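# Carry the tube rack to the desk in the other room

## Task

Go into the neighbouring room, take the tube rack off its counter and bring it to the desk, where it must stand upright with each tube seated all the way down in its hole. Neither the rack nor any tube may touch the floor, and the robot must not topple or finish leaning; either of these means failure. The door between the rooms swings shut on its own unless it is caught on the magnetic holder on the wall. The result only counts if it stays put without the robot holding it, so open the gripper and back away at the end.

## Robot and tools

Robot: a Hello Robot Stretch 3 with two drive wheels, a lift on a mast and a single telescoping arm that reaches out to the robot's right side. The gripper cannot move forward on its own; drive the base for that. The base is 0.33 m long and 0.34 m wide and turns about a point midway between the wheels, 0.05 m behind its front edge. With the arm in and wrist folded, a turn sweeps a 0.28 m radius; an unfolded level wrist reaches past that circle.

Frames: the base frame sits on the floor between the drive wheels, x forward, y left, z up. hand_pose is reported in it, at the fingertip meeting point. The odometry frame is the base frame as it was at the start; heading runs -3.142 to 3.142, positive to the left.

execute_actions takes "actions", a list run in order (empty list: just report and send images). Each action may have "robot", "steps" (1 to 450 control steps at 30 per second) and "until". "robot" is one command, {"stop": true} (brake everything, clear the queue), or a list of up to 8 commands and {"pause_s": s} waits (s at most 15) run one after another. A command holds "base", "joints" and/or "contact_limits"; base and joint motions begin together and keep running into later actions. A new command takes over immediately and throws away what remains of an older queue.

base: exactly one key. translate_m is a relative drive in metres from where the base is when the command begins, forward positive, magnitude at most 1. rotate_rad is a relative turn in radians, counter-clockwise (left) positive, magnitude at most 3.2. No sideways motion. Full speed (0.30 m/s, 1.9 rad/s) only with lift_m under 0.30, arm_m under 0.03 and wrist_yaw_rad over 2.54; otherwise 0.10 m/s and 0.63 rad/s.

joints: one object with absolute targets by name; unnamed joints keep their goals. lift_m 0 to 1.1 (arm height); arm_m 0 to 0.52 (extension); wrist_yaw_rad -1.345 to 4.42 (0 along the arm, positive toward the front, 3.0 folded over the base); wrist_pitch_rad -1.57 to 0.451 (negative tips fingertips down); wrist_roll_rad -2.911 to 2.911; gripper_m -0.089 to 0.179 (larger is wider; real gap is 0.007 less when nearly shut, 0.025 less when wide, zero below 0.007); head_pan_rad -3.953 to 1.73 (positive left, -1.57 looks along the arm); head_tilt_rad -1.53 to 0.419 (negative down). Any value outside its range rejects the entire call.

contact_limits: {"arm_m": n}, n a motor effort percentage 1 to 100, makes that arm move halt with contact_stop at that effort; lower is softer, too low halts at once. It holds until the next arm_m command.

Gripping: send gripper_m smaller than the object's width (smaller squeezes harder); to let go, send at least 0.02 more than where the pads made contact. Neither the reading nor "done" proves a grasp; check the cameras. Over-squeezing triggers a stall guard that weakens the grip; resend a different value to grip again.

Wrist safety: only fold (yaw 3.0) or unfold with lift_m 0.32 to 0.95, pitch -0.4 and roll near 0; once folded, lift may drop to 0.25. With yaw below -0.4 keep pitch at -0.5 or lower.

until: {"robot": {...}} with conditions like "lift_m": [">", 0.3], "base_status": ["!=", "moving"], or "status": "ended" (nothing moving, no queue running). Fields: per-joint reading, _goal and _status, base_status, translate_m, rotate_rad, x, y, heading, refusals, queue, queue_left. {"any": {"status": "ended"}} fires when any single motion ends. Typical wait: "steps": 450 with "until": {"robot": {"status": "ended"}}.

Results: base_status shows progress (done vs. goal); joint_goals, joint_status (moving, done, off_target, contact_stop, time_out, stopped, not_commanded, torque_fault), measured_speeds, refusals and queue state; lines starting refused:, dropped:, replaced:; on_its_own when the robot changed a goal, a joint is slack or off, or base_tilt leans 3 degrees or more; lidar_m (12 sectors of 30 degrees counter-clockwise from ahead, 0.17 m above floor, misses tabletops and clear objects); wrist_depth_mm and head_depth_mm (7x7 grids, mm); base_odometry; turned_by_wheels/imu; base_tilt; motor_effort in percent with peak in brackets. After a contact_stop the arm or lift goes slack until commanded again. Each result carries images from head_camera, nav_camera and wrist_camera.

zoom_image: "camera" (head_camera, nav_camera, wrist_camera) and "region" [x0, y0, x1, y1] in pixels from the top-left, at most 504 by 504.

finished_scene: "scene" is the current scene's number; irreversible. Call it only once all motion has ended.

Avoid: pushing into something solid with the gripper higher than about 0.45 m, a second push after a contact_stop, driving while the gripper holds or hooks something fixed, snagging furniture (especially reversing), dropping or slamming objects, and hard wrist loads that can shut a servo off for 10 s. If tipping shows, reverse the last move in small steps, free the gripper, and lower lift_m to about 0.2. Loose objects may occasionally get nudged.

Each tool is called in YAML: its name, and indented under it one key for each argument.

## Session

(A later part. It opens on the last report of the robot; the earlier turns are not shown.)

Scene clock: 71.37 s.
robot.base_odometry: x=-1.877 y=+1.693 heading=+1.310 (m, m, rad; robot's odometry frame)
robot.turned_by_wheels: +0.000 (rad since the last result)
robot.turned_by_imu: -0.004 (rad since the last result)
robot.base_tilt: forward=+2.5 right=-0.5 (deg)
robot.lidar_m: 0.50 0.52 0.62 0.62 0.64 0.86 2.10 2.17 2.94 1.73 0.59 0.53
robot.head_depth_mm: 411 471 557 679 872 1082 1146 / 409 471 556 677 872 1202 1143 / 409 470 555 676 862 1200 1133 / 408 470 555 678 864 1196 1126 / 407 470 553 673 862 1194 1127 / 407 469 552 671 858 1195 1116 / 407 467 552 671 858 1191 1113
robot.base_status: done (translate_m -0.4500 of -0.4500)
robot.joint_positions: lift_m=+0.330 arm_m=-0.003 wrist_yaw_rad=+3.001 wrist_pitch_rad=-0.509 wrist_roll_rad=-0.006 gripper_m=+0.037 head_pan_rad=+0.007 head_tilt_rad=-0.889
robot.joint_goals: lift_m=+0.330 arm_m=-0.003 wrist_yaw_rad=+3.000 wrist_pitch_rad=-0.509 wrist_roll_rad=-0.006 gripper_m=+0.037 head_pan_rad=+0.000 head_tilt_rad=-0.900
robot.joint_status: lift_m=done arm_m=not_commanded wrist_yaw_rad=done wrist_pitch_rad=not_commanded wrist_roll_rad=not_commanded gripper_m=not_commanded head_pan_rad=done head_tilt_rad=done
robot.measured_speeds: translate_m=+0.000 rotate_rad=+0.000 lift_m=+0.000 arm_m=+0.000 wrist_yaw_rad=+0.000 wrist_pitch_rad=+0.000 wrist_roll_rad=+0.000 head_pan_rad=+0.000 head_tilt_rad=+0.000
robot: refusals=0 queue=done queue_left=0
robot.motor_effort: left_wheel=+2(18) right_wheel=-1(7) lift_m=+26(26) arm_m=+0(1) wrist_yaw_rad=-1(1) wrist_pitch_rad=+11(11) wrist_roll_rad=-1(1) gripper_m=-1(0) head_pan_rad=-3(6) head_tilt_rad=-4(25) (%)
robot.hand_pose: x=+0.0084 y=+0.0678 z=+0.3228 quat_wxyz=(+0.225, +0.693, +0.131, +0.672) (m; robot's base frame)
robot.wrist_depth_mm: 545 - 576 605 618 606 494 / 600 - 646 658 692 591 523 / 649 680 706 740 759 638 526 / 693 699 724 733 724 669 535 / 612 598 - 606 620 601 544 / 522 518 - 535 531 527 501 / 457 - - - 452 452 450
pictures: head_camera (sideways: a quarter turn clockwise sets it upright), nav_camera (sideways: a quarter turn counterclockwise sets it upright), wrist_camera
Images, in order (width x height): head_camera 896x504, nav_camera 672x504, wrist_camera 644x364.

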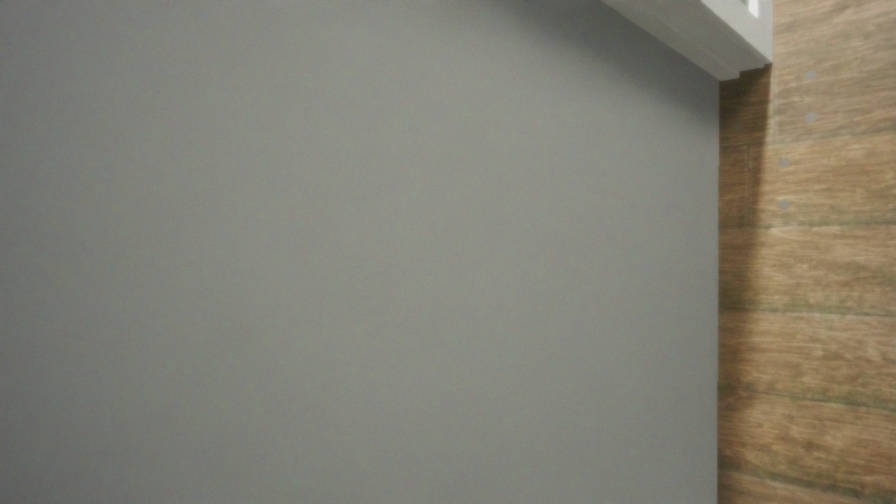

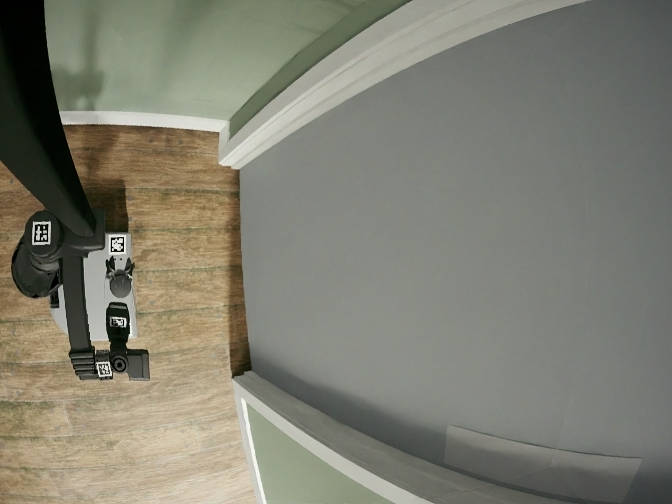

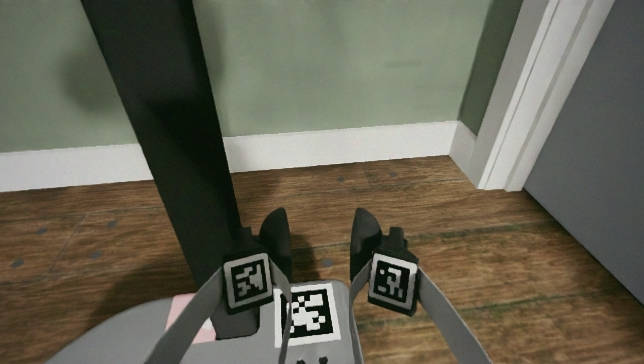

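execute_actions:
  actions:
    - {"robot":[{"base":{"rotate_rad":0.55}},{"base":{"translate_m":0.25}},{"base":{"rotate_rad":-0.55}}],"steps":400,"until":{"robot":{"status":"ended"}}}

Scene clock: 82.47 s.
robot.base_odometry: x=-1.948 y=+1.933 heading=+1.310 (m, m, rad; robot's odometry frame)
robot.turned_by_wheels: +0.000 (rad since the last result)
robot.turned_by_imu: -0.002 (rad since the last result)
robot.base_tilt: forward=+2.4 right=-0.7 (deg)
robot.lidar_m: 0.29 0.30 0.39 0.49 0.51 0.68 1.84 2.39 3.24 0.86 0.42 0.30
robot.head_depth_mm: - - 301 357 458 638 1044 / - - 301 357 457 635 1040 / - - 300 356 457 634 1032 / - - 300 356 456 633 1028 / - - 299 355 454 630 1024 / - - 299 354 454 627 1018 / - - 299 353 452 624 1007
robot.base_status: done (rotate_rad -0.5498 of -0.5500)
robot.joint_positions: lift_m=+0.330 arm_m=-0.003 wrist_yaw_rad=+3.001 wrist_pitch_rad=-0.509 wrist_roll_rad=-0.006 gripper_m=+0.037 head_pan_rad=+0.007 head_tilt_rad=-0.889
robot.joint_goals: lift_m=+0.330 arm_m=-0.003 wrist_yaw_rad=+3.000 wrist_pitch_rad=-0.509 wrist_roll_rad=-0.006 gripper_m=+0.037 head_pan_rad=+0.000 head_tilt_rad=-0.900
robot.joint_status: lift_m=done arm_m=not_commanded wrist_yaw_rad=done wrist_pitch_rad=not_commanded wrist_roll_rad=not_commanded gripper_m=not_commanded head_pan_rad=done head_tilt_rad=done
robot.measured_speeds: translate_m=+0.000 rotate_rad=+0.000 lift_m=+0.000 arm_m=+0.000 wrist_yaw_rad=+0.000 wrist_pitch_rad=+0.000 wrist_roll_rad=+0.000 head_pan_rad=+0.000 head_tilt_rad=+0.000
robot: refusals=0 queue=done queue_left=0
robot.motor_effort: left_wheel=+4(10) right_wheel=-3(6) lift_m=+26(26) arm_m=+0(1) wrist_yaw_rad=-1(0) wrist_pitch_rad=+11(11) wrist_roll_rad=-1(1) gripper_m=+0(0) head_pan_rad=-3(2) head_tilt_rad=-4(4) (%)
robot.hand_pose: x=+0.0084 y=+0.0678 z=+0.3228 quat_wxyz=(+0.225, +0.693, +0.131, +0.672) (m; robot's base frame)
robot.wrist_depth_mm: 445 - 476 485 486 361 300 / 480 - 517 537 516 393 302 / 534 545 574 595 504 429 306 / 582 588 626 669 526 440 309 / 615 605 - 598 570 447 318 / 517 521 - 537 534 458 320 / 463 - - - 451 445 324
pictures: head_camera (sideways: a quarter turn clockwise sets it upright), nav_camera (sideways: a quarter turn counterclockwise sets it upright), wrist_camera
Images, in order (width x height): head_camera 896x504, nav_camera 672x504, wrist_camera 644x364.

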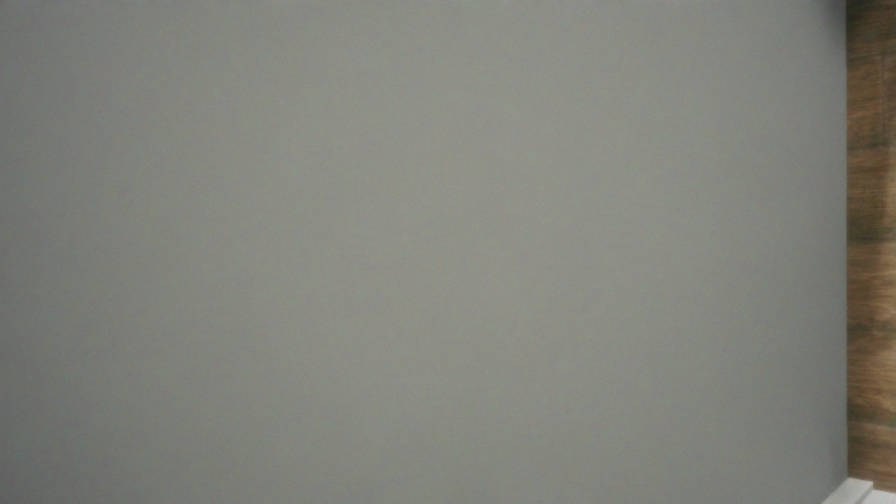

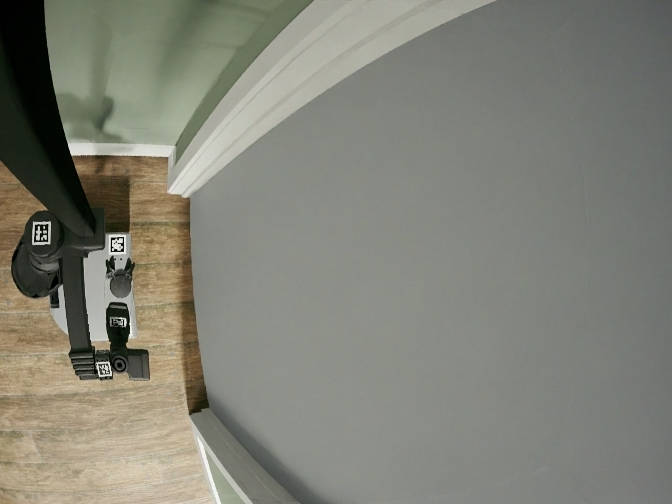

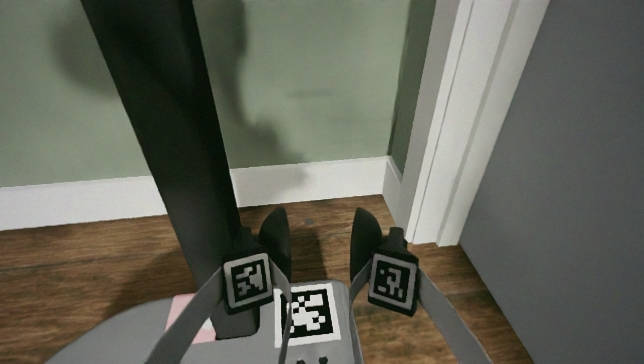

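execute_actions:
  actions:
    - {"robot":{"base":{"translate_m":0.5}},"steps":400,"until":{"robot":{"status":"ended"}}}

Scene clock: 89.53 s.
robot.base_odometry: x=-1.819 y=+2.416 heading=+1.310 (m, m, rad; robot's odometry frame)
robot.turned_by_wheels: +0.001 (rad since the last result)
robot.turned_by_imu: -0.032 (rad since the last result)
robot.base_tilt: forward=+2.4 right=-0.5 (deg)
robot.lidar_m: - - 0.15 0.19 0.51 0.68 1.69 2.61 3.44 0.26 0.15 -
robot.head_depth_mm: - - - - - - - / - - - - - - - / - - - - - - - / - - - - - - - / - - - - - - - / - - - - - - - / - - - - - - -
robot.base_status: off_target (translate_m +0.4998 of +0.5000)
robot.joint_positions: lift_m=+0.330 arm_m=-0.003 wrist_yaw_rad=+3.000 wrist_pitch_rad=-0.509 wrist_roll_rad=-0.006 gripper_m=+0.037 head_pan_rad=+0.017 head_tilt_rad=-0.909
robot.joint_goals: lift_m=+0.330 arm_m=-0.003 wrist_yaw_rad=+3.000 wrist_pitch_rad=-0.509 wrist_roll_rad=-0.006 gripper_m=+0.037 head_pan_rad=+0.000 head_tilt_rad=-0.900
robot.joint_status: lift_m=done arm_m=not_commanded wrist_yaw_rad=done wrist_pitch_rad=not_commanded wrist_roll_rad=not_commanded gripper_m=not_commanded head_pan_rad=done head_tilt_rad=done
robot.measured_speeds: translate_m=+0.000 rotate_rad=+0.000 lift_m=+0.000 arm_m=+0.000 wrist_yaw_rad=+0.000 wrist_pitch_rad=+0.000 wrist_roll_rad=+0.000 head_pan_rad=+0.000 head_tilt_rad=+0.000
robot: refusals=0 queue=done queue_left=0
robot.on_its_own: left_wheel is at rest, and its effort (+51) is outside its rest range (-18 to +18)
robot.motor_effort: left_wheel=+51(100) right_wheel=+8(53) lift_m=+26(27) arm_m=+1(0) wrist_yaw_rad=+0(4) wrist_pitch_rad=+11(12) wrist_roll_rad=-1(1) gripper_m=+0(1) head_pan_rad=-7(14) head_tilt_rad=+3(6) (%)
robot.hand_pose: x=+0.0086 y=+0.0677 z=+0.3227 quat_wxyz=(+0.226, +0.693, +0.130, +0.672) (m; robot's base frame)
robot.wrist_depth_mm: 441 - 404 327 142 89 65 / 478 - 393 361 147 91 66 / 524 552 552 397 153 93 67 / 571 598 616 445 159 96 68 / 600 604 - 499 151 98 70 / 516 521 - 451 142 100 71 / 460 - - - 199 98 72
pictures: head_camera (sideways: a quarter turn clockwise sets it upright), nav_camera (sideways: a quarter turn counterclockwise sets it upright), wrist_camera
Images, in order (width x height): head_camera 896x504, nav_camera 672x504, wrist_camera 644x364.

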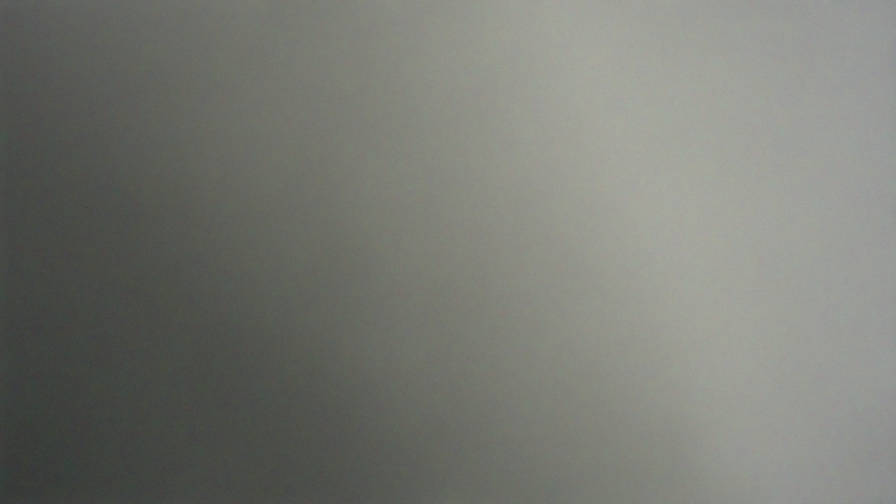

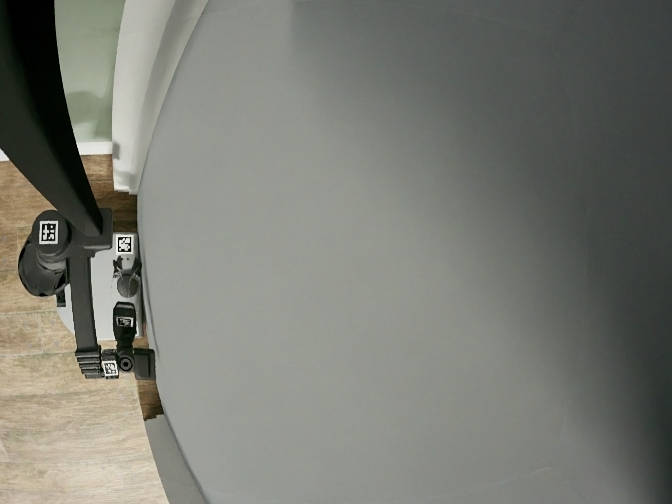

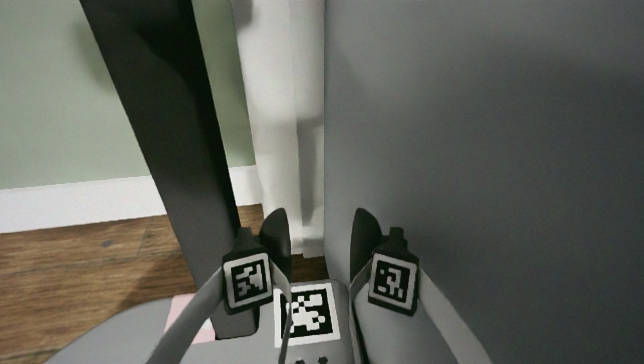

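execute_actions:
  actions:
    - {"robot":[{"base":{"translate_m":-0.45},"joints":{"head_pan_rad":-1.57,"head_tilt_rad":-1.0}},{"base":{"rotate_rad":1.6}},{"base":{"translate_m":-0.1},"joints":{"wrist_pitch_rad":-0.4,"lift_m":0.36}},{"joints":{"wrist_yaw_rad":0.0,"gripper_m":0.0}},{"joints":{"wrist_pitch_rad":0,"lift_m":0.3}}],"steps":450,"until":{"robot":{"status":"ended"}}}

Scene clock: 113.30 s.
robot.base_odometry: x=-1.838 y=+1.958 heading=+2.910 (m, m, rad; robot's odometry frame)
robot.turned_by_wheels: +1.599 (rad since the last result)
robot.turned_by_imu: +1.596 (rad since the last result)
robot.base_tilt: forward=+2.2 right=-0.6 (deg)
robot.lidar_m: 0.58 0.59 0.80 2.07 2.16 2.29 1.83 0.62 0.53 0.50 0.52 0.59
robot.head_depth_mm: 435 512 620 789 1068 1234 1130 / 435 510 618 786 1075 1243 1123 / 434 510 617 785 1068 1242 - / 434 508 616 783 1039 1261 - / 433 507 616 777 1056 1235 1124 / 432 505 611 773 1053 1221 1096 / 431 506 610 771 1052 1218 1093
robot.base_status: done (translate_m -0.1000 of -0.1000)
robot.joint_positions: lift_m=+0.300 arm_m=-0.003 wrist_yaw_rad=+0.002 wrist_pitch_rad=-0.024 wrist_roll_rad=-0.006 gripper_m=+0.000 head_pan_rad=-1.563 head_tilt_rad=-0.988
robot.joint_goals: lift_m=+0.300 arm_m=-0.003 wrist_yaw_rad=+0.000 wrist_pitch_rad=+0.000 wrist_roll_rad=-0.006 gripper_m=+0.000 head_pan_rad=-1.570 head_tilt_rad=-1.000
robot.joint_status: lift_m=moving arm_m=not_commanded wrist_yaw_rad=done wrist_pitch_rad=moving wrist_roll_rad=not_commanded gripper_m=done head_pan_rad=done head_tilt_rad=done
robot.measured_speeds: translate_m=+0.000 rotate_rad=+0.000 lift_m=+0.000 arm_m=+0.000 wrist_yaw_rad=+0.000 wrist_pitch_rad=+0.000 wrist_roll_rad=+0.000 head_pan_rad=+0.000 head_tilt_rad=+0.000
robot: refusals=0 queue=running queue_left=0
robot.motor_effort: left_wheel=-4(50) right_wheel=+3(8) lift_m=+23(33) arm_m=+0(1) wrist_yaw_rad=-1(2) wrist_pitch_rad=+15(19) wrist_roll_rad=-1(1) gripper_m=-2(80) head_pan_rad=-2(34) head_tilt_rad=-5(11) (%)
robot.hand_pose: x=-0.0210 y=-0.3977 z=+0.4085 quat_wxyz=(+0.709, +0.010, -0.705, -0.008) (m; robot's base frame)
robot.wrist_depth_mm: 242 242 243 245 246 245 245 / 250 249 250 251 252 253 254 / 256 257 257 258 259 261 259 / 263 264 264 267 266 268 269 / 271 271 272 269 274 275 277 / 280 279 278 - 282 283 281 / 288 288 290 290 291 291 291
pictures: head_camera (sideways: a quarter turn clockwise sets it upright), nav_camera (sideways: a quarter turn counterclockwise sets it upright), wrist_camera
Images, in order (width x height): head_camera 896x504, nav_camera 672x504, wrist_camera 644x364.

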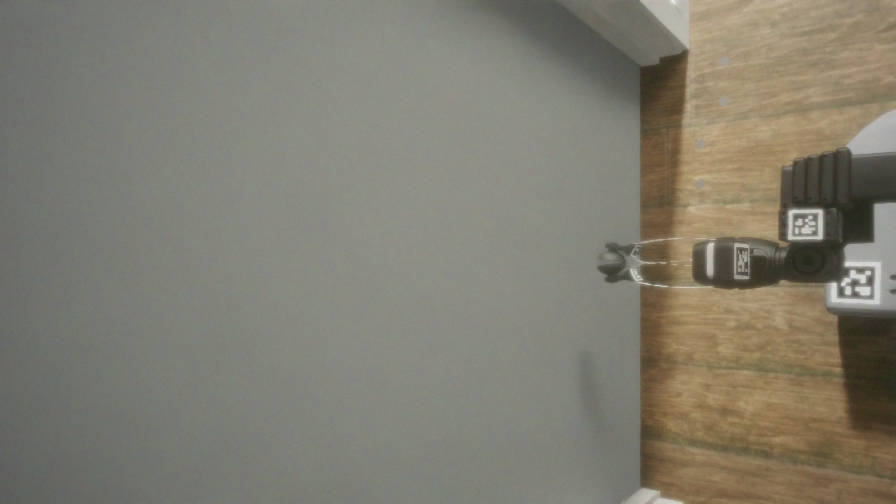

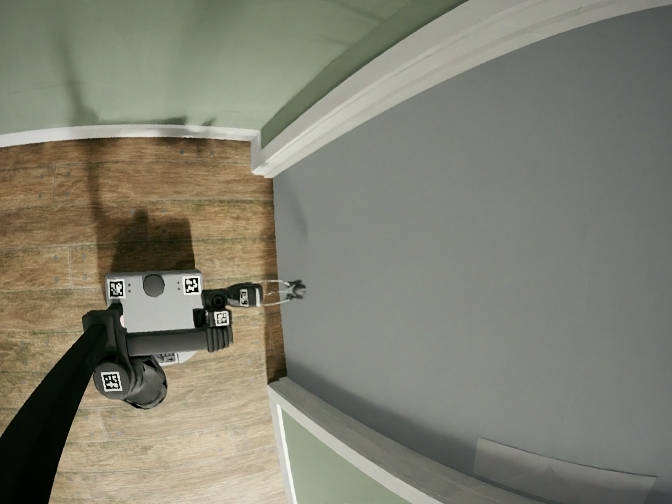

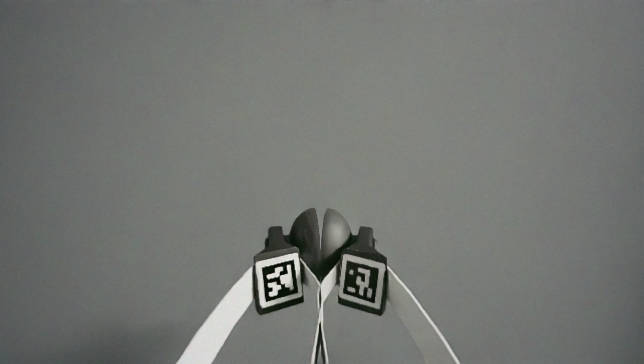

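execute_actions:
  actions:
    - {"robot":[{"base":{"translate_m":-0.29},"joints":{"lift_m":0.25}},{"joints":{"arm_m":0.5}}],"steps":450,"until":{"robot":{"status":"ended"}}}

Scene clock: 124.57 s.
robot.base_odometry: x=-1.556 y=+1.891 heading=+2.910 (m, m, rad; robot's odometry frame)
robot.turned_by_wheels: +0.001 (rad since the last result)
robot.turned_by_imu: -0.021 (rad since the last result)
robot.base_tilt: forward=+2.4 right=-0.5 (deg)
robot.lidar_m: 0.87 0.89 1.18 2.08 2.09 2.85 2.01 0.64 0.45 0.51 0.80 0.82
robot.head_depth_mm: 413 445 511 672 925 1223 1123 / 2499 2186 587 670 921 1208 1123 / 2487 2290 1887 1630 924 1205 - / 903 2091 1806 1644 1398 1238 1143 / 809 944 1117 1416 1386 1227 1120 / 763 878 1042 1273 1389 1219 1105 / 716 825 960 1162 1335 1227 1095
robot.base_status: done (translate_m -0.2900 of -0.2900)
robot.joint_positions: lift_m=+0.250 arm_m=+0.498 wrist_yaw_rad=+0.296 wrist_pitch_rad=-0.024 wrist_roll_rad=-0.005 gripper_m=+0.000 head_pan_rad=-1.564 head_tilt_rad=-0.990
robot.joint_goals: lift_m=+0.250 arm_m=+0.500 wrist_yaw_rad=+0.195 wrist_pitch_rad=+0.000 wrist_roll_rad=-0.005 gripper_m=+0.000 head_pan_rad=-1.570 head_tilt_rad=-1.000
robot.joint_status: lift_m=done arm_m=done wrist_yaw_rad=done wrist_pitch_rad=done wrist_roll_rad=not_commanded gripper_m=done head_pan_rad=done head_tilt_rad=done
robot.measured_speeds: translate_m=+0.000 rotate_rad=+0.000 lift_m=+0.000 arm_m=+0.000 wrist_yaw_rad=+0.000 wrist_pitch_rad=+0.000 wrist_roll_rad=+0.000 head_pan_rad=+0.000 head_tilt_rad=+0.000
robot: refusals=0 queue=done queue_left=0
robot.on_its_own: wrist_yaw_rad is held at +0.195, not at your +0.000, by its stall guard, which is still easing; arm_m is at rest, and its effort (+16) is outside its rest range (-14 to +14)
robot.motor_effort: left_wheel=+14(18) right_wheel=-9(15) lift_m=+22(22) arm_m=+16(26) wrist_yaw_rad=-82(83) wrist_pitch_rad=+15(22) wrist_roll_rad=-1(1) gripper_m=-19(18) head_pan_rad=-3(3) head_tilt_rad=-3(4) (%)
robot.hand_pose: x=+0.0531 y=-0.8875 z=+0.3586 quat_wxyz=(+0.703, +0.113, -0.696, +0.096) (m; robot's base frame)
robot.wrist_depth_mm: 144 151 161 173 189 - - / 147 154 166 179 193 - - / 150 158 170 183 199 - - / 154 162 174 189 206 - - / 157 167 177 190 211 - - / 162 170 - 196 222 836 857 / 165 173 191 206 226 644 646
pictures: head_camera (sideways: a quarter turn clockwise sets it upright), nav_camera (sideways: a quarter turn counterclockwise sets it upright), wrist_camera
Images, in order (width x height): head_camera 896x504, nav_camera 672x504, wrist_camera 644x364.

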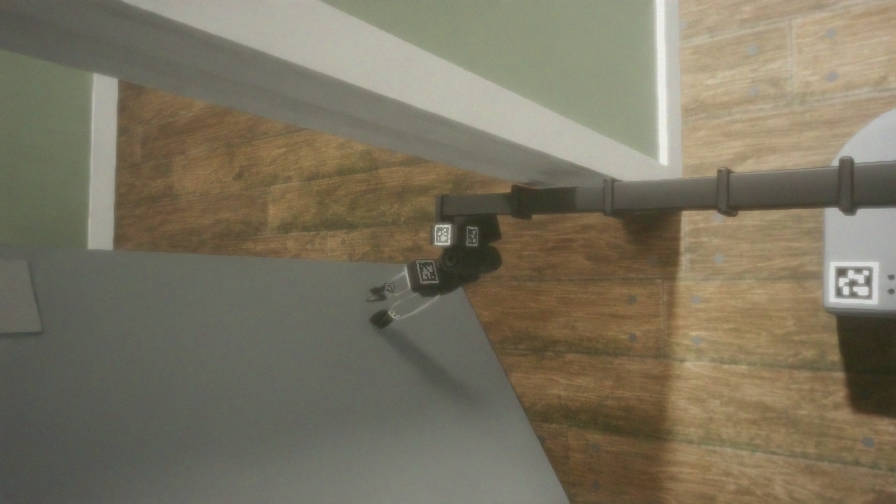

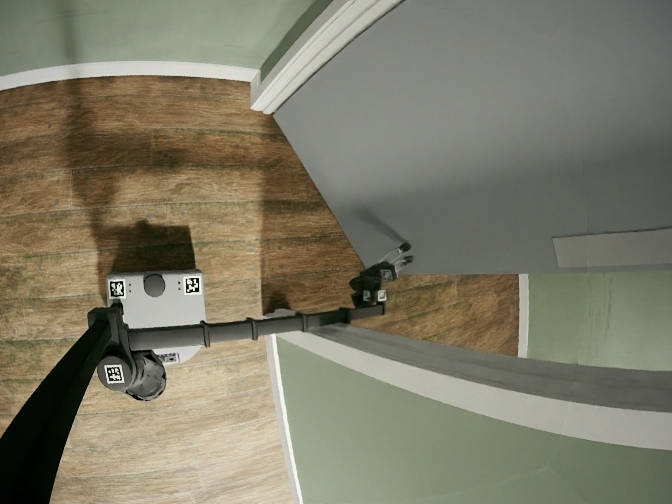

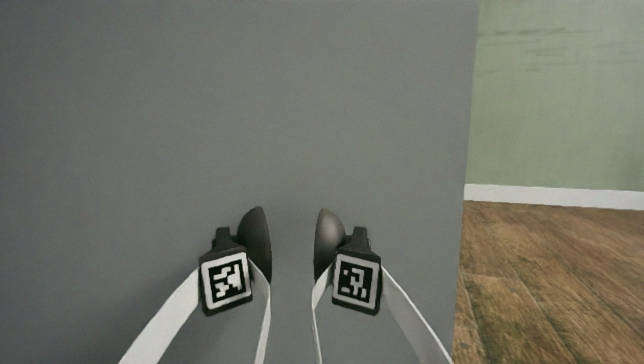

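execute_actions:
  actions:
    - {"robot":[{"base":{"translate_m":0.05},"joints":{"wrist_yaw_rad":2.1}},{"base":{"translate_m":0.2}}],"steps":450,"until":{"robot":{"status":"ended"}}}

Scene clock: 131.37 s.
robot.base_odometry: x=-1.604 y=+1.903 heading=+2.908 (m, m, rad; robot's odometry frame)
robot.turned_by_wheels: -0.002 (rad since the last result)
robot.turned_by_imu: -0.078 (rad since the last result)
robot.base_tilt: forward=+2.4 right=-0.6 (deg)
robot.lidar_m: 0.83 0.84 1.06 2.09 2.12 2.10 2.93 0.69 0.47 0.52 0.77 0.78
robot.head_depth_mm: 418 457 530 706 996 1250 1126 / 2528 2134 597 690 964 1227 1123 / 2563 2291 1894 1542 951 1224 - / 2439 2219 1834 1642 1398 1234 1141 / 817 947 1140 1451 1389 1228 1117 / 757 876 1027 1265 1384 1226 1099 / 707 809 944 1139 1331 1219 1097
robot.base_status: done (translate_m +0.0500 of +0.0500)
robot.joint_positions: lift_m=+0.250 arm_m=+0.499 wrist_yaw_rad=+0.612 wrist_pitch_rad=-0.025 wrist_roll_rad=-0.007 gripper_m=+0.000 head_pan_rad=-1.564 head_tilt_rad=-0.990
robot.joint_goals: lift_m=+0.250 arm_m=+0.500 wrist_yaw_rad=+0.668 wrist_pitch_rad=+0.000 wrist_roll_rad=-0.007 gripper_m=+0.000 head_pan_rad=-1.570 head_tilt_rad=-1.000
robot.joint_status: lift_m=done arm_m=done wrist_yaw_rad=off_target wrist_pitch_rad=done wrist_roll_rad=not_commanded gripper_m=done head_pan_rad=done head_tilt_rad=done
robot.measured_speeds: translate_m=+0.000 rotate_rad=+0.000 lift_m=+0.000 arm_m=+0.000 wrist_yaw_rad=+0.000 wrist_pitch_rad=+0.000 wrist_roll_rad=+0.000 head_pan_rad=+0.000 head_tilt_rad=+0.000
robot: refusals=0 queue=dropped queue_left=0
robot.on_its_own: wrist_yaw_rad is held at +0.668, not at your +2.100, by its stall guard, which is still easing; left_wheel is at rest, and its effort (-41) is outside its rest range (-18 to +18); right_wheel is at rest, and its effort (+33) is outside its rest range (-18 to +18)
robot.motor_effort: left_wheel=-41(60) right_wheel=+33(49) lift_m=+22(22) arm_m=+7(13) wrist_yaw_rad=+44(92) wrist_pitch_rad=+15(16) wrist_roll_rad=+0(2) gripper_m=-14(21) head_pan_rad=-3(3) head_tilt_rad=-4(4) (%)
robot.hand_pose: x=+0.1253 y=-0.8534 z=+0.3583 quat_wxyz=(+0.680, +0.221, -0.669, +0.205) (m; robot's base frame)
robot.wrist_depth_mm: 159 159 162 163 165 166 168 / 163 164 166 167 169 172 173 / 167 169 171 172 174 176 180 / 173 174 176 177 180 180 - / 177 179 180 183 185 187 - / 182 184 184 189 - 193 790 / 188 189 193 194 196 198 641
pictures: head_camera (sideways: a quarter turn clockwise sets it upright), nav_camera (sideways: a quarter turn counterclockwise sets it upright), wrist_camera
dropped: robot: command 0 of its queue: wrist_yaw_rad: off_target
Images, in order (width x height): head_camera 896x504, nav_camera 672x504, wrist_camera 644x364.

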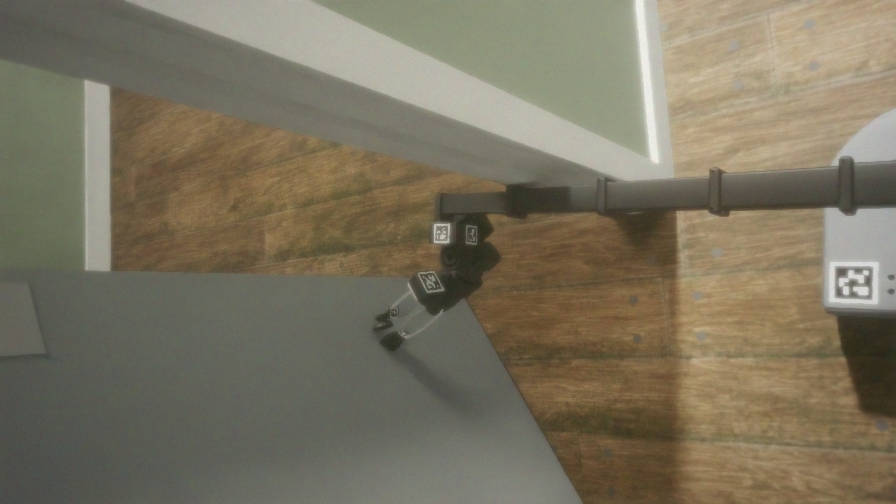

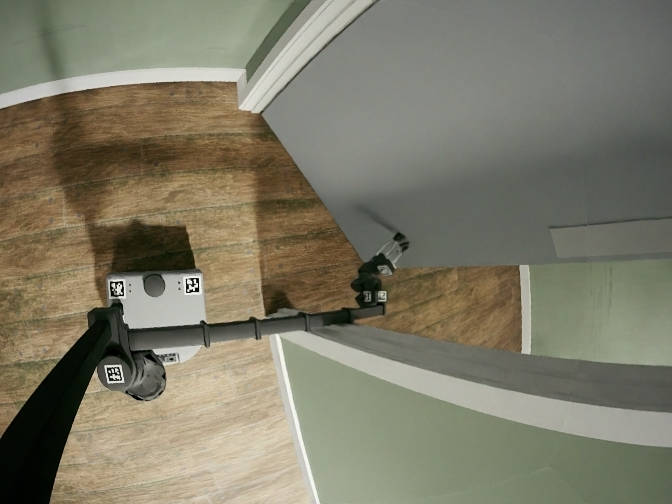

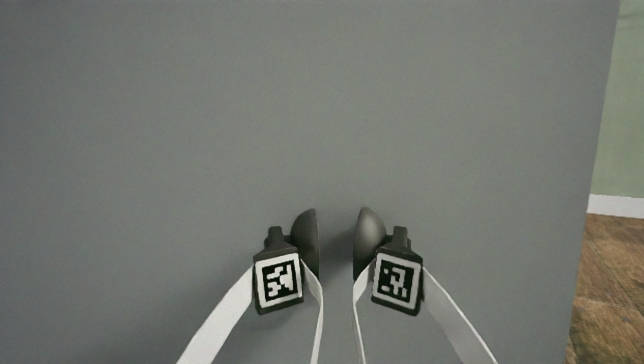

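execute_actions:
  actions:
    - {"robot":{"joints":{"arm_m":0.0,"wrist_yaw_rad":0.5}},"steps":300,"until":{"robot":{"status":"ended"}}}
    - {"robot":[{"joints":{"lift_m":0.36,"wrist_pitch_rad":-0.4,"wrist_yaw_rad":0.3}},{"joints":{"wrist_yaw_rad":3.1}},{"joints":{"head_pan_rad":-3.14,"head_tilt_rad":-0.9}}],"steps":300,"until":{"robot":{"status":"ended"}}}

Scene clock: 146.80 s.
robot.base_odometry: x=-1.605 y=+1.903 heading=+2.910 (m, m, rad; robot's odometry frame)
robot.turned_by_wheels: +0.002 (rad since the last result)
robot.turned_by_imu: -0.001 (rad since the last result)
robot.base_tilt: forward=+2.5 right=-0.6 (deg)
robot.lidar_m: 0.83 0.84 1.06 2.09 2.11 2.10 2.93 0.69 0.46 0.51 0.52 0.65
robot.head_depth_mm: 2793 2766 2170 1782 1502 1294 1149 / 2746 2770 2131 1747 1473 1290 1162 / 2688 2703 2119 1727 1474 1288 - / 2702 2707 2098 1728 1475 1282 - / 2665 2629 2066 1723 1462 1269 1159 / 2591 2627 2059 1703 1455 1267 1140 / 2279 2181 1936 1645 1453 1254 1111
robot.base_status: done (translate_m +0.0500 of +0.0500)
robot.joint_positions: lift_m=+0.360 arm_m=+0.000 wrist_yaw_rad=+3.098 wrist_pitch_rad=-0.416 wrist_roll_rad=-0.007 gripper_m=+0.000 head_pan_rad=-3.133 head_tilt_rad=-0.903
robot.joint_goals: lift_m=+0.360 arm_m=+0.000 wrist_yaw_rad=+3.100 wrist_pitch_rad=-0.400 wrist_roll_rad=-0.007 gripper_m=+0.000 head_pan_rad=-3.140 head_tilt_rad=-0.900
robot.joint_status: lift_m=done arm_m=done wrist_yaw_rad=done wrist_pitch_rad=done wrist_roll_rad=not_commanded gripper_m=done head_pan_rad=done head_tilt_rad=done
robot.measured_speeds: translate_m=+0.000 rotate_rad=+0.000 lift_m=+0.000 arm_m=+0.000 wrist_yaw_rad=+0.000 wrist_pitch_rad=+0.000 wrist_roll_rad=+0.000 head_pan_rad=+0.000 head_tilt_rad=+0.000
robot: refusals=0 queue=done queue_left=0
robot.motor_effort: left_wheel=+1(41) right_wheel=-1(34) lift_m=+30(33) arm_m=-2(9) wrist_yaw_rad=+2(60) wrist_pitch_rad=+10(15) wrist_roll_rad=+0(0) gripper_m=-2(15) head_pan_rad=-3(34) head_tilt_rad=+1(11) (%)
robot.hand_pose: x=-0.0114 y=+0.0792 z=+0.3729 quat_wxyz=(+0.161, +0.692, +0.132, +0.691) (m; robot's base frame)
robot.wrist_depth_mm: - - - - - - 838 / - - - - - - 866 / - - - - - - 865 / 898 905 - 903 897 920 815 / 727 733 720 - 706 727 730 / 609 600 601 - 617 612 599 / 518 518 - 543 520 519 515
pictures: head_camera (sideways: a quarter turn clockwise sets it upright), nav_camera (sideways: a quarter turn counterclockwise sets it upright), wrist_camera
Images, in order (width x height): head_camera 896x504, nav_camera 672x504, wrist_camera 644x364.

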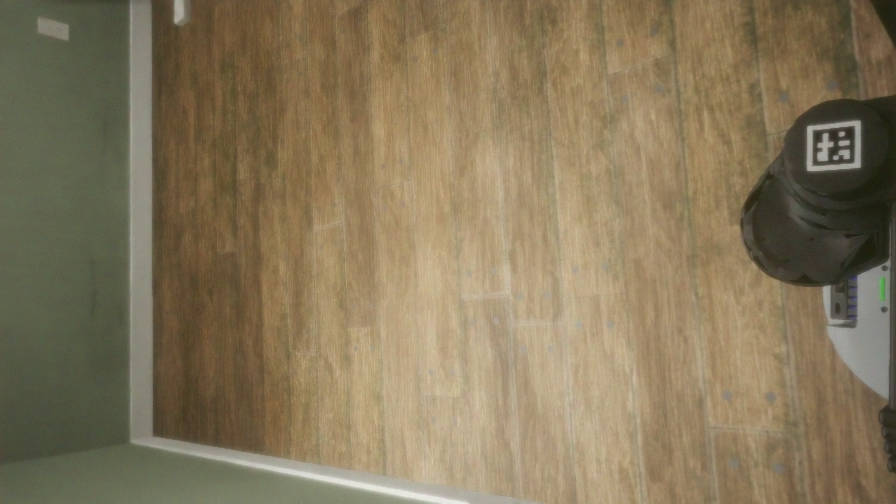

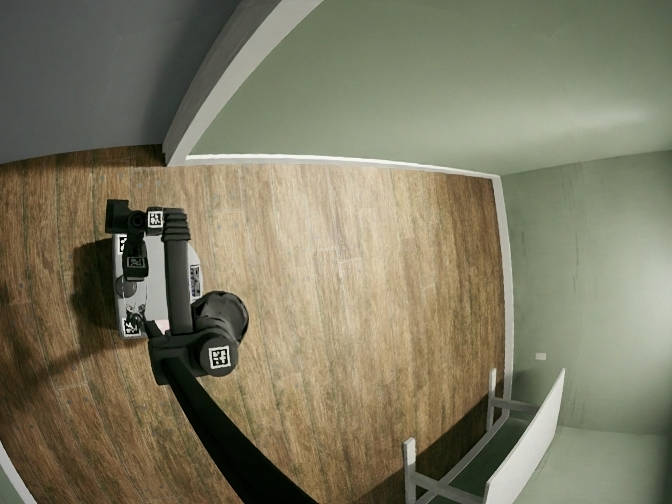

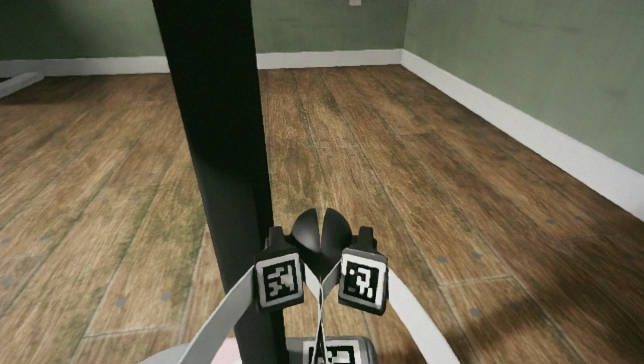

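execute_actions:
  actions:
    - {"robot":[{"base":{"rotate_rad":1.67}},{"base":{"translate_m":-0.45}}],"steps":450,"until":{"robot":{"status":"ended"}}}

Scene clock: 161.40 s.
robot.base_odometry: x=-1.545 y=+2.349 heading=-1.703 (m, m, rad; robot's odometry frame)
robot.turned_by_wheels: +1.670 (rad since the last result)
robot.turned_by_imu: +1.670 (rad since the last result)
robot.base_tilt: forward=+2.4 right=-0.6 (deg)
robot.lidar_m: 2.54 2.46 3.05 0.18 0.18 0.33 0.27 0.27 0.30 0.48 0.86 1.16
robot.head_depth_mm: - 303 370 1722 1499 1300 1147 / - 296 346 437 1426 1289 1158 / - 291 328 409 543 814 - / - - 314 386 500 701 - / - - 302 364 464 639 892 / - - 295 344 431 582 844 / - - 289 326 405 532 776
robot.base_status: off_target (translate_m -0.4499 of -0.4500)
robot.joint_positions: lift_m=+0.360 arm_m=+0.000 wrist_yaw_rad=+3.099 wrist_pitch_rad=-0.417 wrist_roll_rad=-0.007 gripper_m=+0.000 head_pan_rad=-3.134 head_tilt_rad=-0.900
robot.joint_goals: lift_m=+0.360 arm_m=+0.000 wrist_yaw_rad=+3.100 wrist_pitch_rad=-0.400 wrist_roll_rad=-0.007 gripper_m=+0.000 head_pan_rad=-3.140 head_tilt_rad=-0.900
robot.joint_status: lift_m=done arm_m=done wrist_yaw_rad=done wrist_pitch_rad=done wrist_roll_rad=not_commanded gripper_m=done head_pan_rad=done head_tilt_rad=done
robot.measured_speeds: translate_m=+0.000 rotate_rad=+0.000 lift_m=+0.000 arm_m=+0.000 wrist_yaw_rad=+0.000 wrist_pitch_rad=+0.000 wrist_roll_rad=+0.000 head_pan_rad=+0.000 head_tilt_rad=+0.000
robot: refusals=0 queue=done queue_left=0
robot.on_its_own: left_wheel is at rest, and its effort (-20) is outside its rest range (-18 to +18)
robot.motor_effort: left_wheel=-20(52) right_wheel=-17(24) lift_m=+30(30) arm_m=-2(2) wrist_yaw_rad=+1(2) wrist_pitch_rad=+11(11) wrist_roll_rad=+0(0) gripper_m=-3(3) head_pan_rad=-3(3) head_tilt_rad=+0(1) (%)
robot.hand_pose: x=-0.0117 y=+0.0791 z=+0.3728 quat_wxyz=(+0.161, +0.692, +0.132, +0.691) (m; robot's base frame)
robot.wrist_depth_mm: - - 199 210 - - - / - - - 228 - - - / - - - 249 - - - / 898 903 - 274 884 895 892 / 709 734 730 - 707 715 722 / 600 596 602 - 602 603 599 / 524 519 - 384 524 514 521
pictures: head_camera (sideways: a quarter turn clockwise sets it upright), nav_camera (sideways: a quarter turn counterclockwise sets it upright), wrist_camera
Images, in order (width x height): head_camera 896x504, nav_camera 672x504, wrist_camera 644x364.

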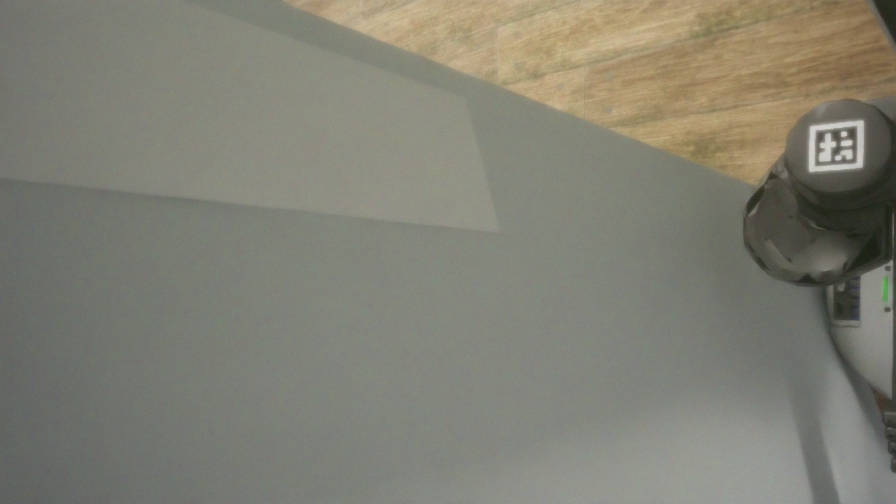

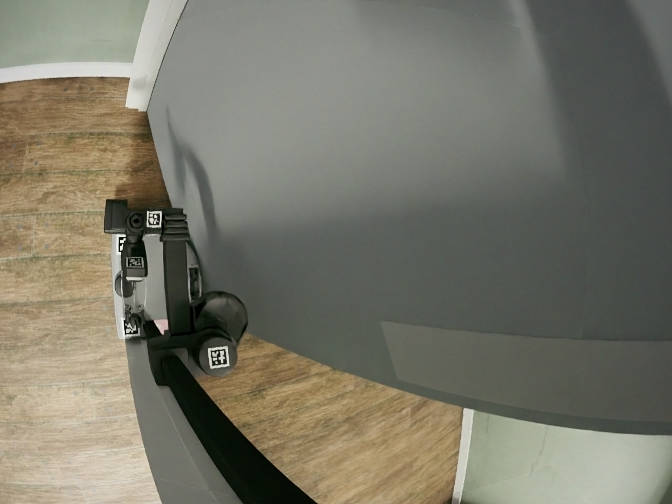

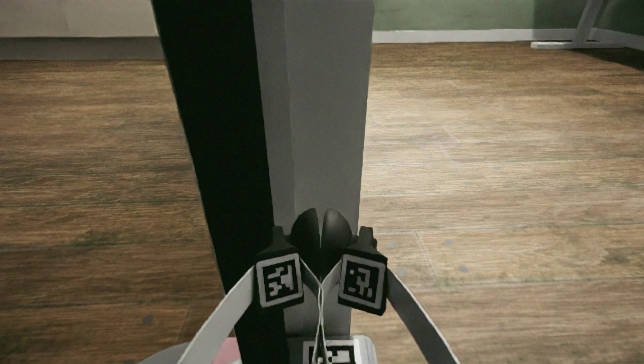

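execute_actions:
  actions:
    - {"robot":[{"base":{"rotate_rad":0.1}},{"base":{"translate_m":-0.2}}],"steps":450,"until":{"robot":{"status":"ended"}}}

Scene clock: 172.53 s.
robot.base_odometry: x=-1.539 y=+2.549 heading=-1.603 (m, m, rad; robot's odometry frame)
robot.turned_by_wheels: +0.100 (rad since the last result)
robot.turned_by_imu: +0.097 (rad since the last result)
robot.base_tilt: forward=+2.6 right=-0.6 (deg)
robot.lidar_m: 2.73 0.26 0.23 0.53 2.47 2.06 0.27 0.26 0.27 0.37 0.88 1.27
robot.head_depth_mm: 1771 2041 2170 1769 1493 1304 1144 / 292 333 2031 1768 1485 1290 1159 / - 307 370 469 1397 1279 - / - 294 339 418 549 776 - / - - 315 381 484 663 917 / - - 298 350 434 570 801 / - - 287 322 392 501 694
robot.base_status: off_target (translate_m -0.1999 of -0.2000)
robot.joint_positions: lift_m=+0.360 arm_m=+0.000 wrist_yaw_rad=+3.099 wrist_pitch_rad=-0.417 wrist_roll_rad=-0.007 gripper_m=+0.000 head_pan_rad=-3.134 head_tilt_rad=-0.900
robot.joint_goals: lift_m=+0.360 arm_m=+0.000 wrist_yaw_rad=+3.100 wrist_pitch_rad=-0.400 wrist_roll_rad=-0.007 gripper_m=+0.000 head_pan_rad=-3.140 head_tilt_rad=-0.900
robot.joint_status: lift_m=done arm_m=done wrist_yaw_rad=done wrist_pitch_rad=done wrist_roll_rad=not_commanded gripper_m=done head_pan_rad=done head_tilt_rad=done
robot.measured_speeds: translate_m=+0.000 rotate_rad=+0.000 lift_m=+0.000 arm_m=+0.000 wrist_yaw_rad=+0.000 wrist_pitch_rad=+0.000 wrist_roll_rad=+0.000 head_pan_rad=+0.000 head_tilt_rad=+0.000
robot: refusals=0 queue=done queue_left=0
robot.on_its_own: left_wheel is at rest, and its effort (-24) is outside its rest range (-18 to +18)
robot.motor_effort: left_wheel=-24(50) right_wheel=-10(21) lift_m=+29(30) arm_m=-1(2) wrist_yaw_rad=+0(0) wrist_pitch_rad=+11(11) wrist_roll_rad=+0(0) gripper_m=-2(2) head_pan_rad=-3(3) head_tilt_rad=+0(1) (%)
robot.hand_pose: x=-0.0117 y=+0.0791 z=+0.3728 quat_wxyz=(+0.161, +0.692, +0.132, +0.691) (m; robot's base frame)
robot.wrist_depth_mm: - - - - 460 224 212 / - - - - 460 240 230 / - - - - 455 258 258 / 913 910 - 898 447 279 294 / 717 723 718 - 392 308 697 / 603 597 607 - 374 354 604 / 519 523 - 541 456 427 516
pictures: head_camera (sideways: a quarter turn clockwise sets it upright), nav_camera (sideways: a quarter turn counterclockwise sets it upright), wrist_camera
Images, in order (width x height): head_camera 896x504, nav_camera 672x504, wrist_camera 644x364.

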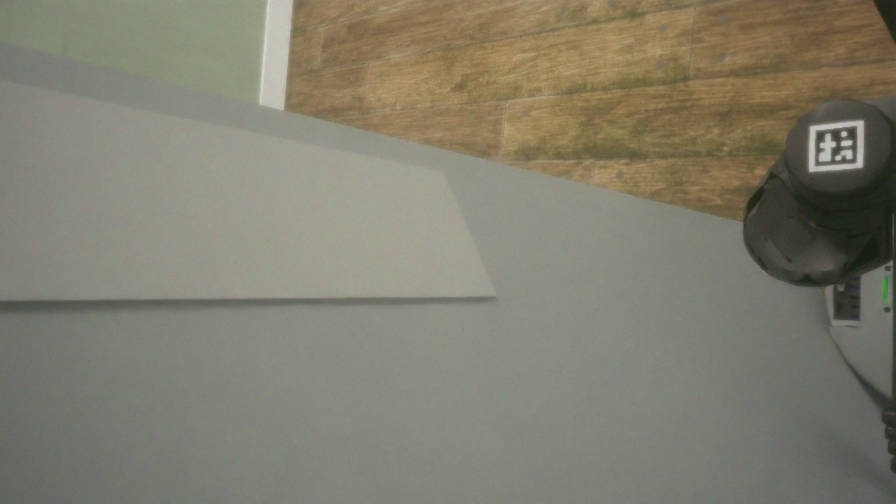

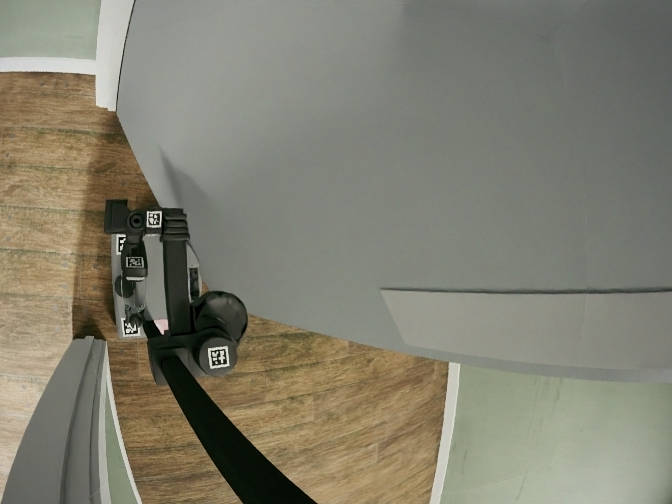

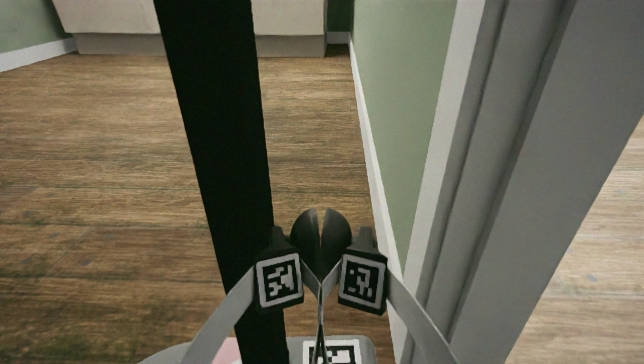

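execute_actions:
  actions:
    - {"robot":[{"base":{"rotate_rad":0.2}},{"base":{"translate_m":-0.25}},{"base":{"rotate_rad":0.15}},{"base":{"translate_m":-0.15}}],"steps":450,"until":{"robot":{"status":"ended"}}}

Scene clock: 183.13 s.
robot.base_odometry: x=-1.627 y=+2.938 heading=-1.254 (m, m, rad; robot's odometry frame)
robot.turned_by_wheels: +0.350 (rad since the last result)
robot.turned_by_imu: +0.342 (rad since the last result)
robot.base_tilt: forward=+2.4 right=-0.5 (deg)
robot.lidar_m: 0.57 0.59 1.32 2.48 1.77 1.65 0.28 0.25 0.25 0.30 0.57 1.95
robot.head_depth_mm: 1409 1595 1826 1787 1495 1303 1140 / 1462 1668 1939 1757 1490 1290 1156 / 1528 1751 2002 1751 1479 1282 - / 1551 1779 1996 1723 1476 1284 - / - 298 342 413 523 710 960 / - - 307 363 447 576 775 / - - 291 325 391 486 642
robot.base_status: done (translate_m -0.1499 of -0.1500)
robot.joint_positions: lift_m=+0.360 arm_m=+0.000 wrist_yaw_rad=+3.099 wrist_pitch_rad=-0.417 wrist_roll_rad=-0.007 gripper_m=+0.000 head_pan_rad=-3.134 head_tilt_rad=-0.900
robot.joint_goals: lift_m=+0.360 arm_m=+0.000 wrist_yaw_rad=+3.100 wrist_pitch_rad=-0.400 wrist_roll_rad=-0.007 gripper_m=+0.000 head_pan_rad=-3.140 head_tilt_rad=-0.900
robot.joint_status: lift_m=done arm_m=done wrist_yaw_rad=done wrist_pitch_rad=done wrist_roll_rad=not_commanded gripper_m=done head_pan_rad=done head_tilt_rad=done
robot.measured_speeds: translate_m=+0.000 rotate_rad=+0.000 lift_m=+0.000 arm_m=+0.000 wrist_yaw_rad=+0.000 wrist_pitch_rad=+0.000 wrist_roll_rad=+0.000 head_pan_rad=+0.000 head_tilt_rad=+0.000
robot: refusals=0 queue=done queue_left=0
robot.motor_effort: left_wheel=-18(47) right_wheel=-4(17) lift_m=+29(29) arm_m=-1(2) wrist_yaw_rad=+1(1) wrist_pitch_rad=+11(11) wrist_roll_rad=+0(0) gripper_m=-2(2) head_pan_rad=-2(2) head_tilt_rad=+0(0) (%)
robot.hand_pose: x=-0.0117 y=+0.0791 z=+0.3728 quat_wxyz=(+0.161, +0.692, +0.132, +0.691) (m; robot's base frame)
robot.wrist_depth_mm: - - - - - - - / - - - - - - - / - - - - - - - / 908 912 - 906 912 903 858 / 714 739 736 - 720 719 711 / 608 589 602 - 623 609 604 / 517 517 - 544 524 517 518
pictures: head_camera (sideways: a quarter turn clockwise sets it upright), nav_camera (sideways: a quarter turn counterclockwise sets it upright), wrist_camera
Images, in order (width x height): head_camera 896x504, nav_camera 672x504, wrist_camera 644x364.

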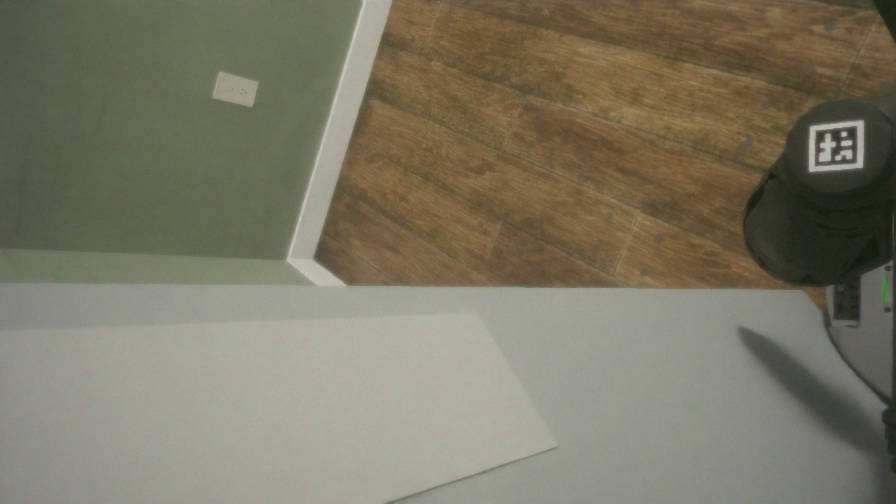

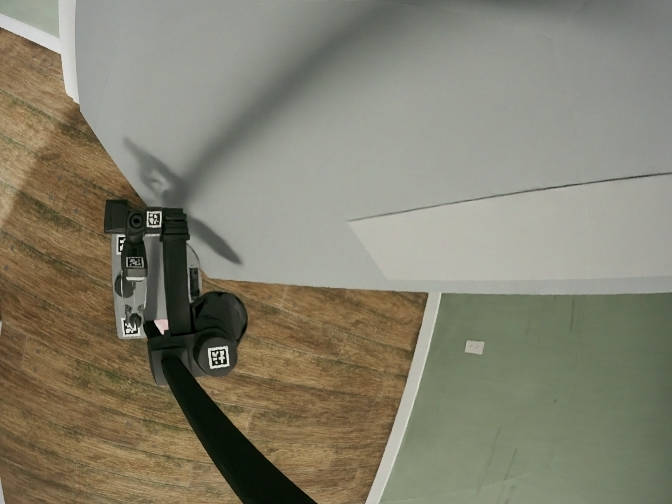

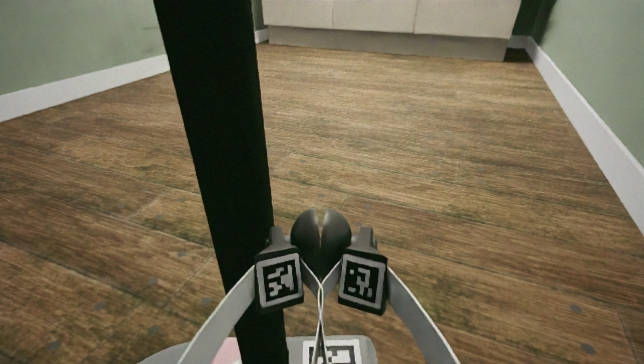

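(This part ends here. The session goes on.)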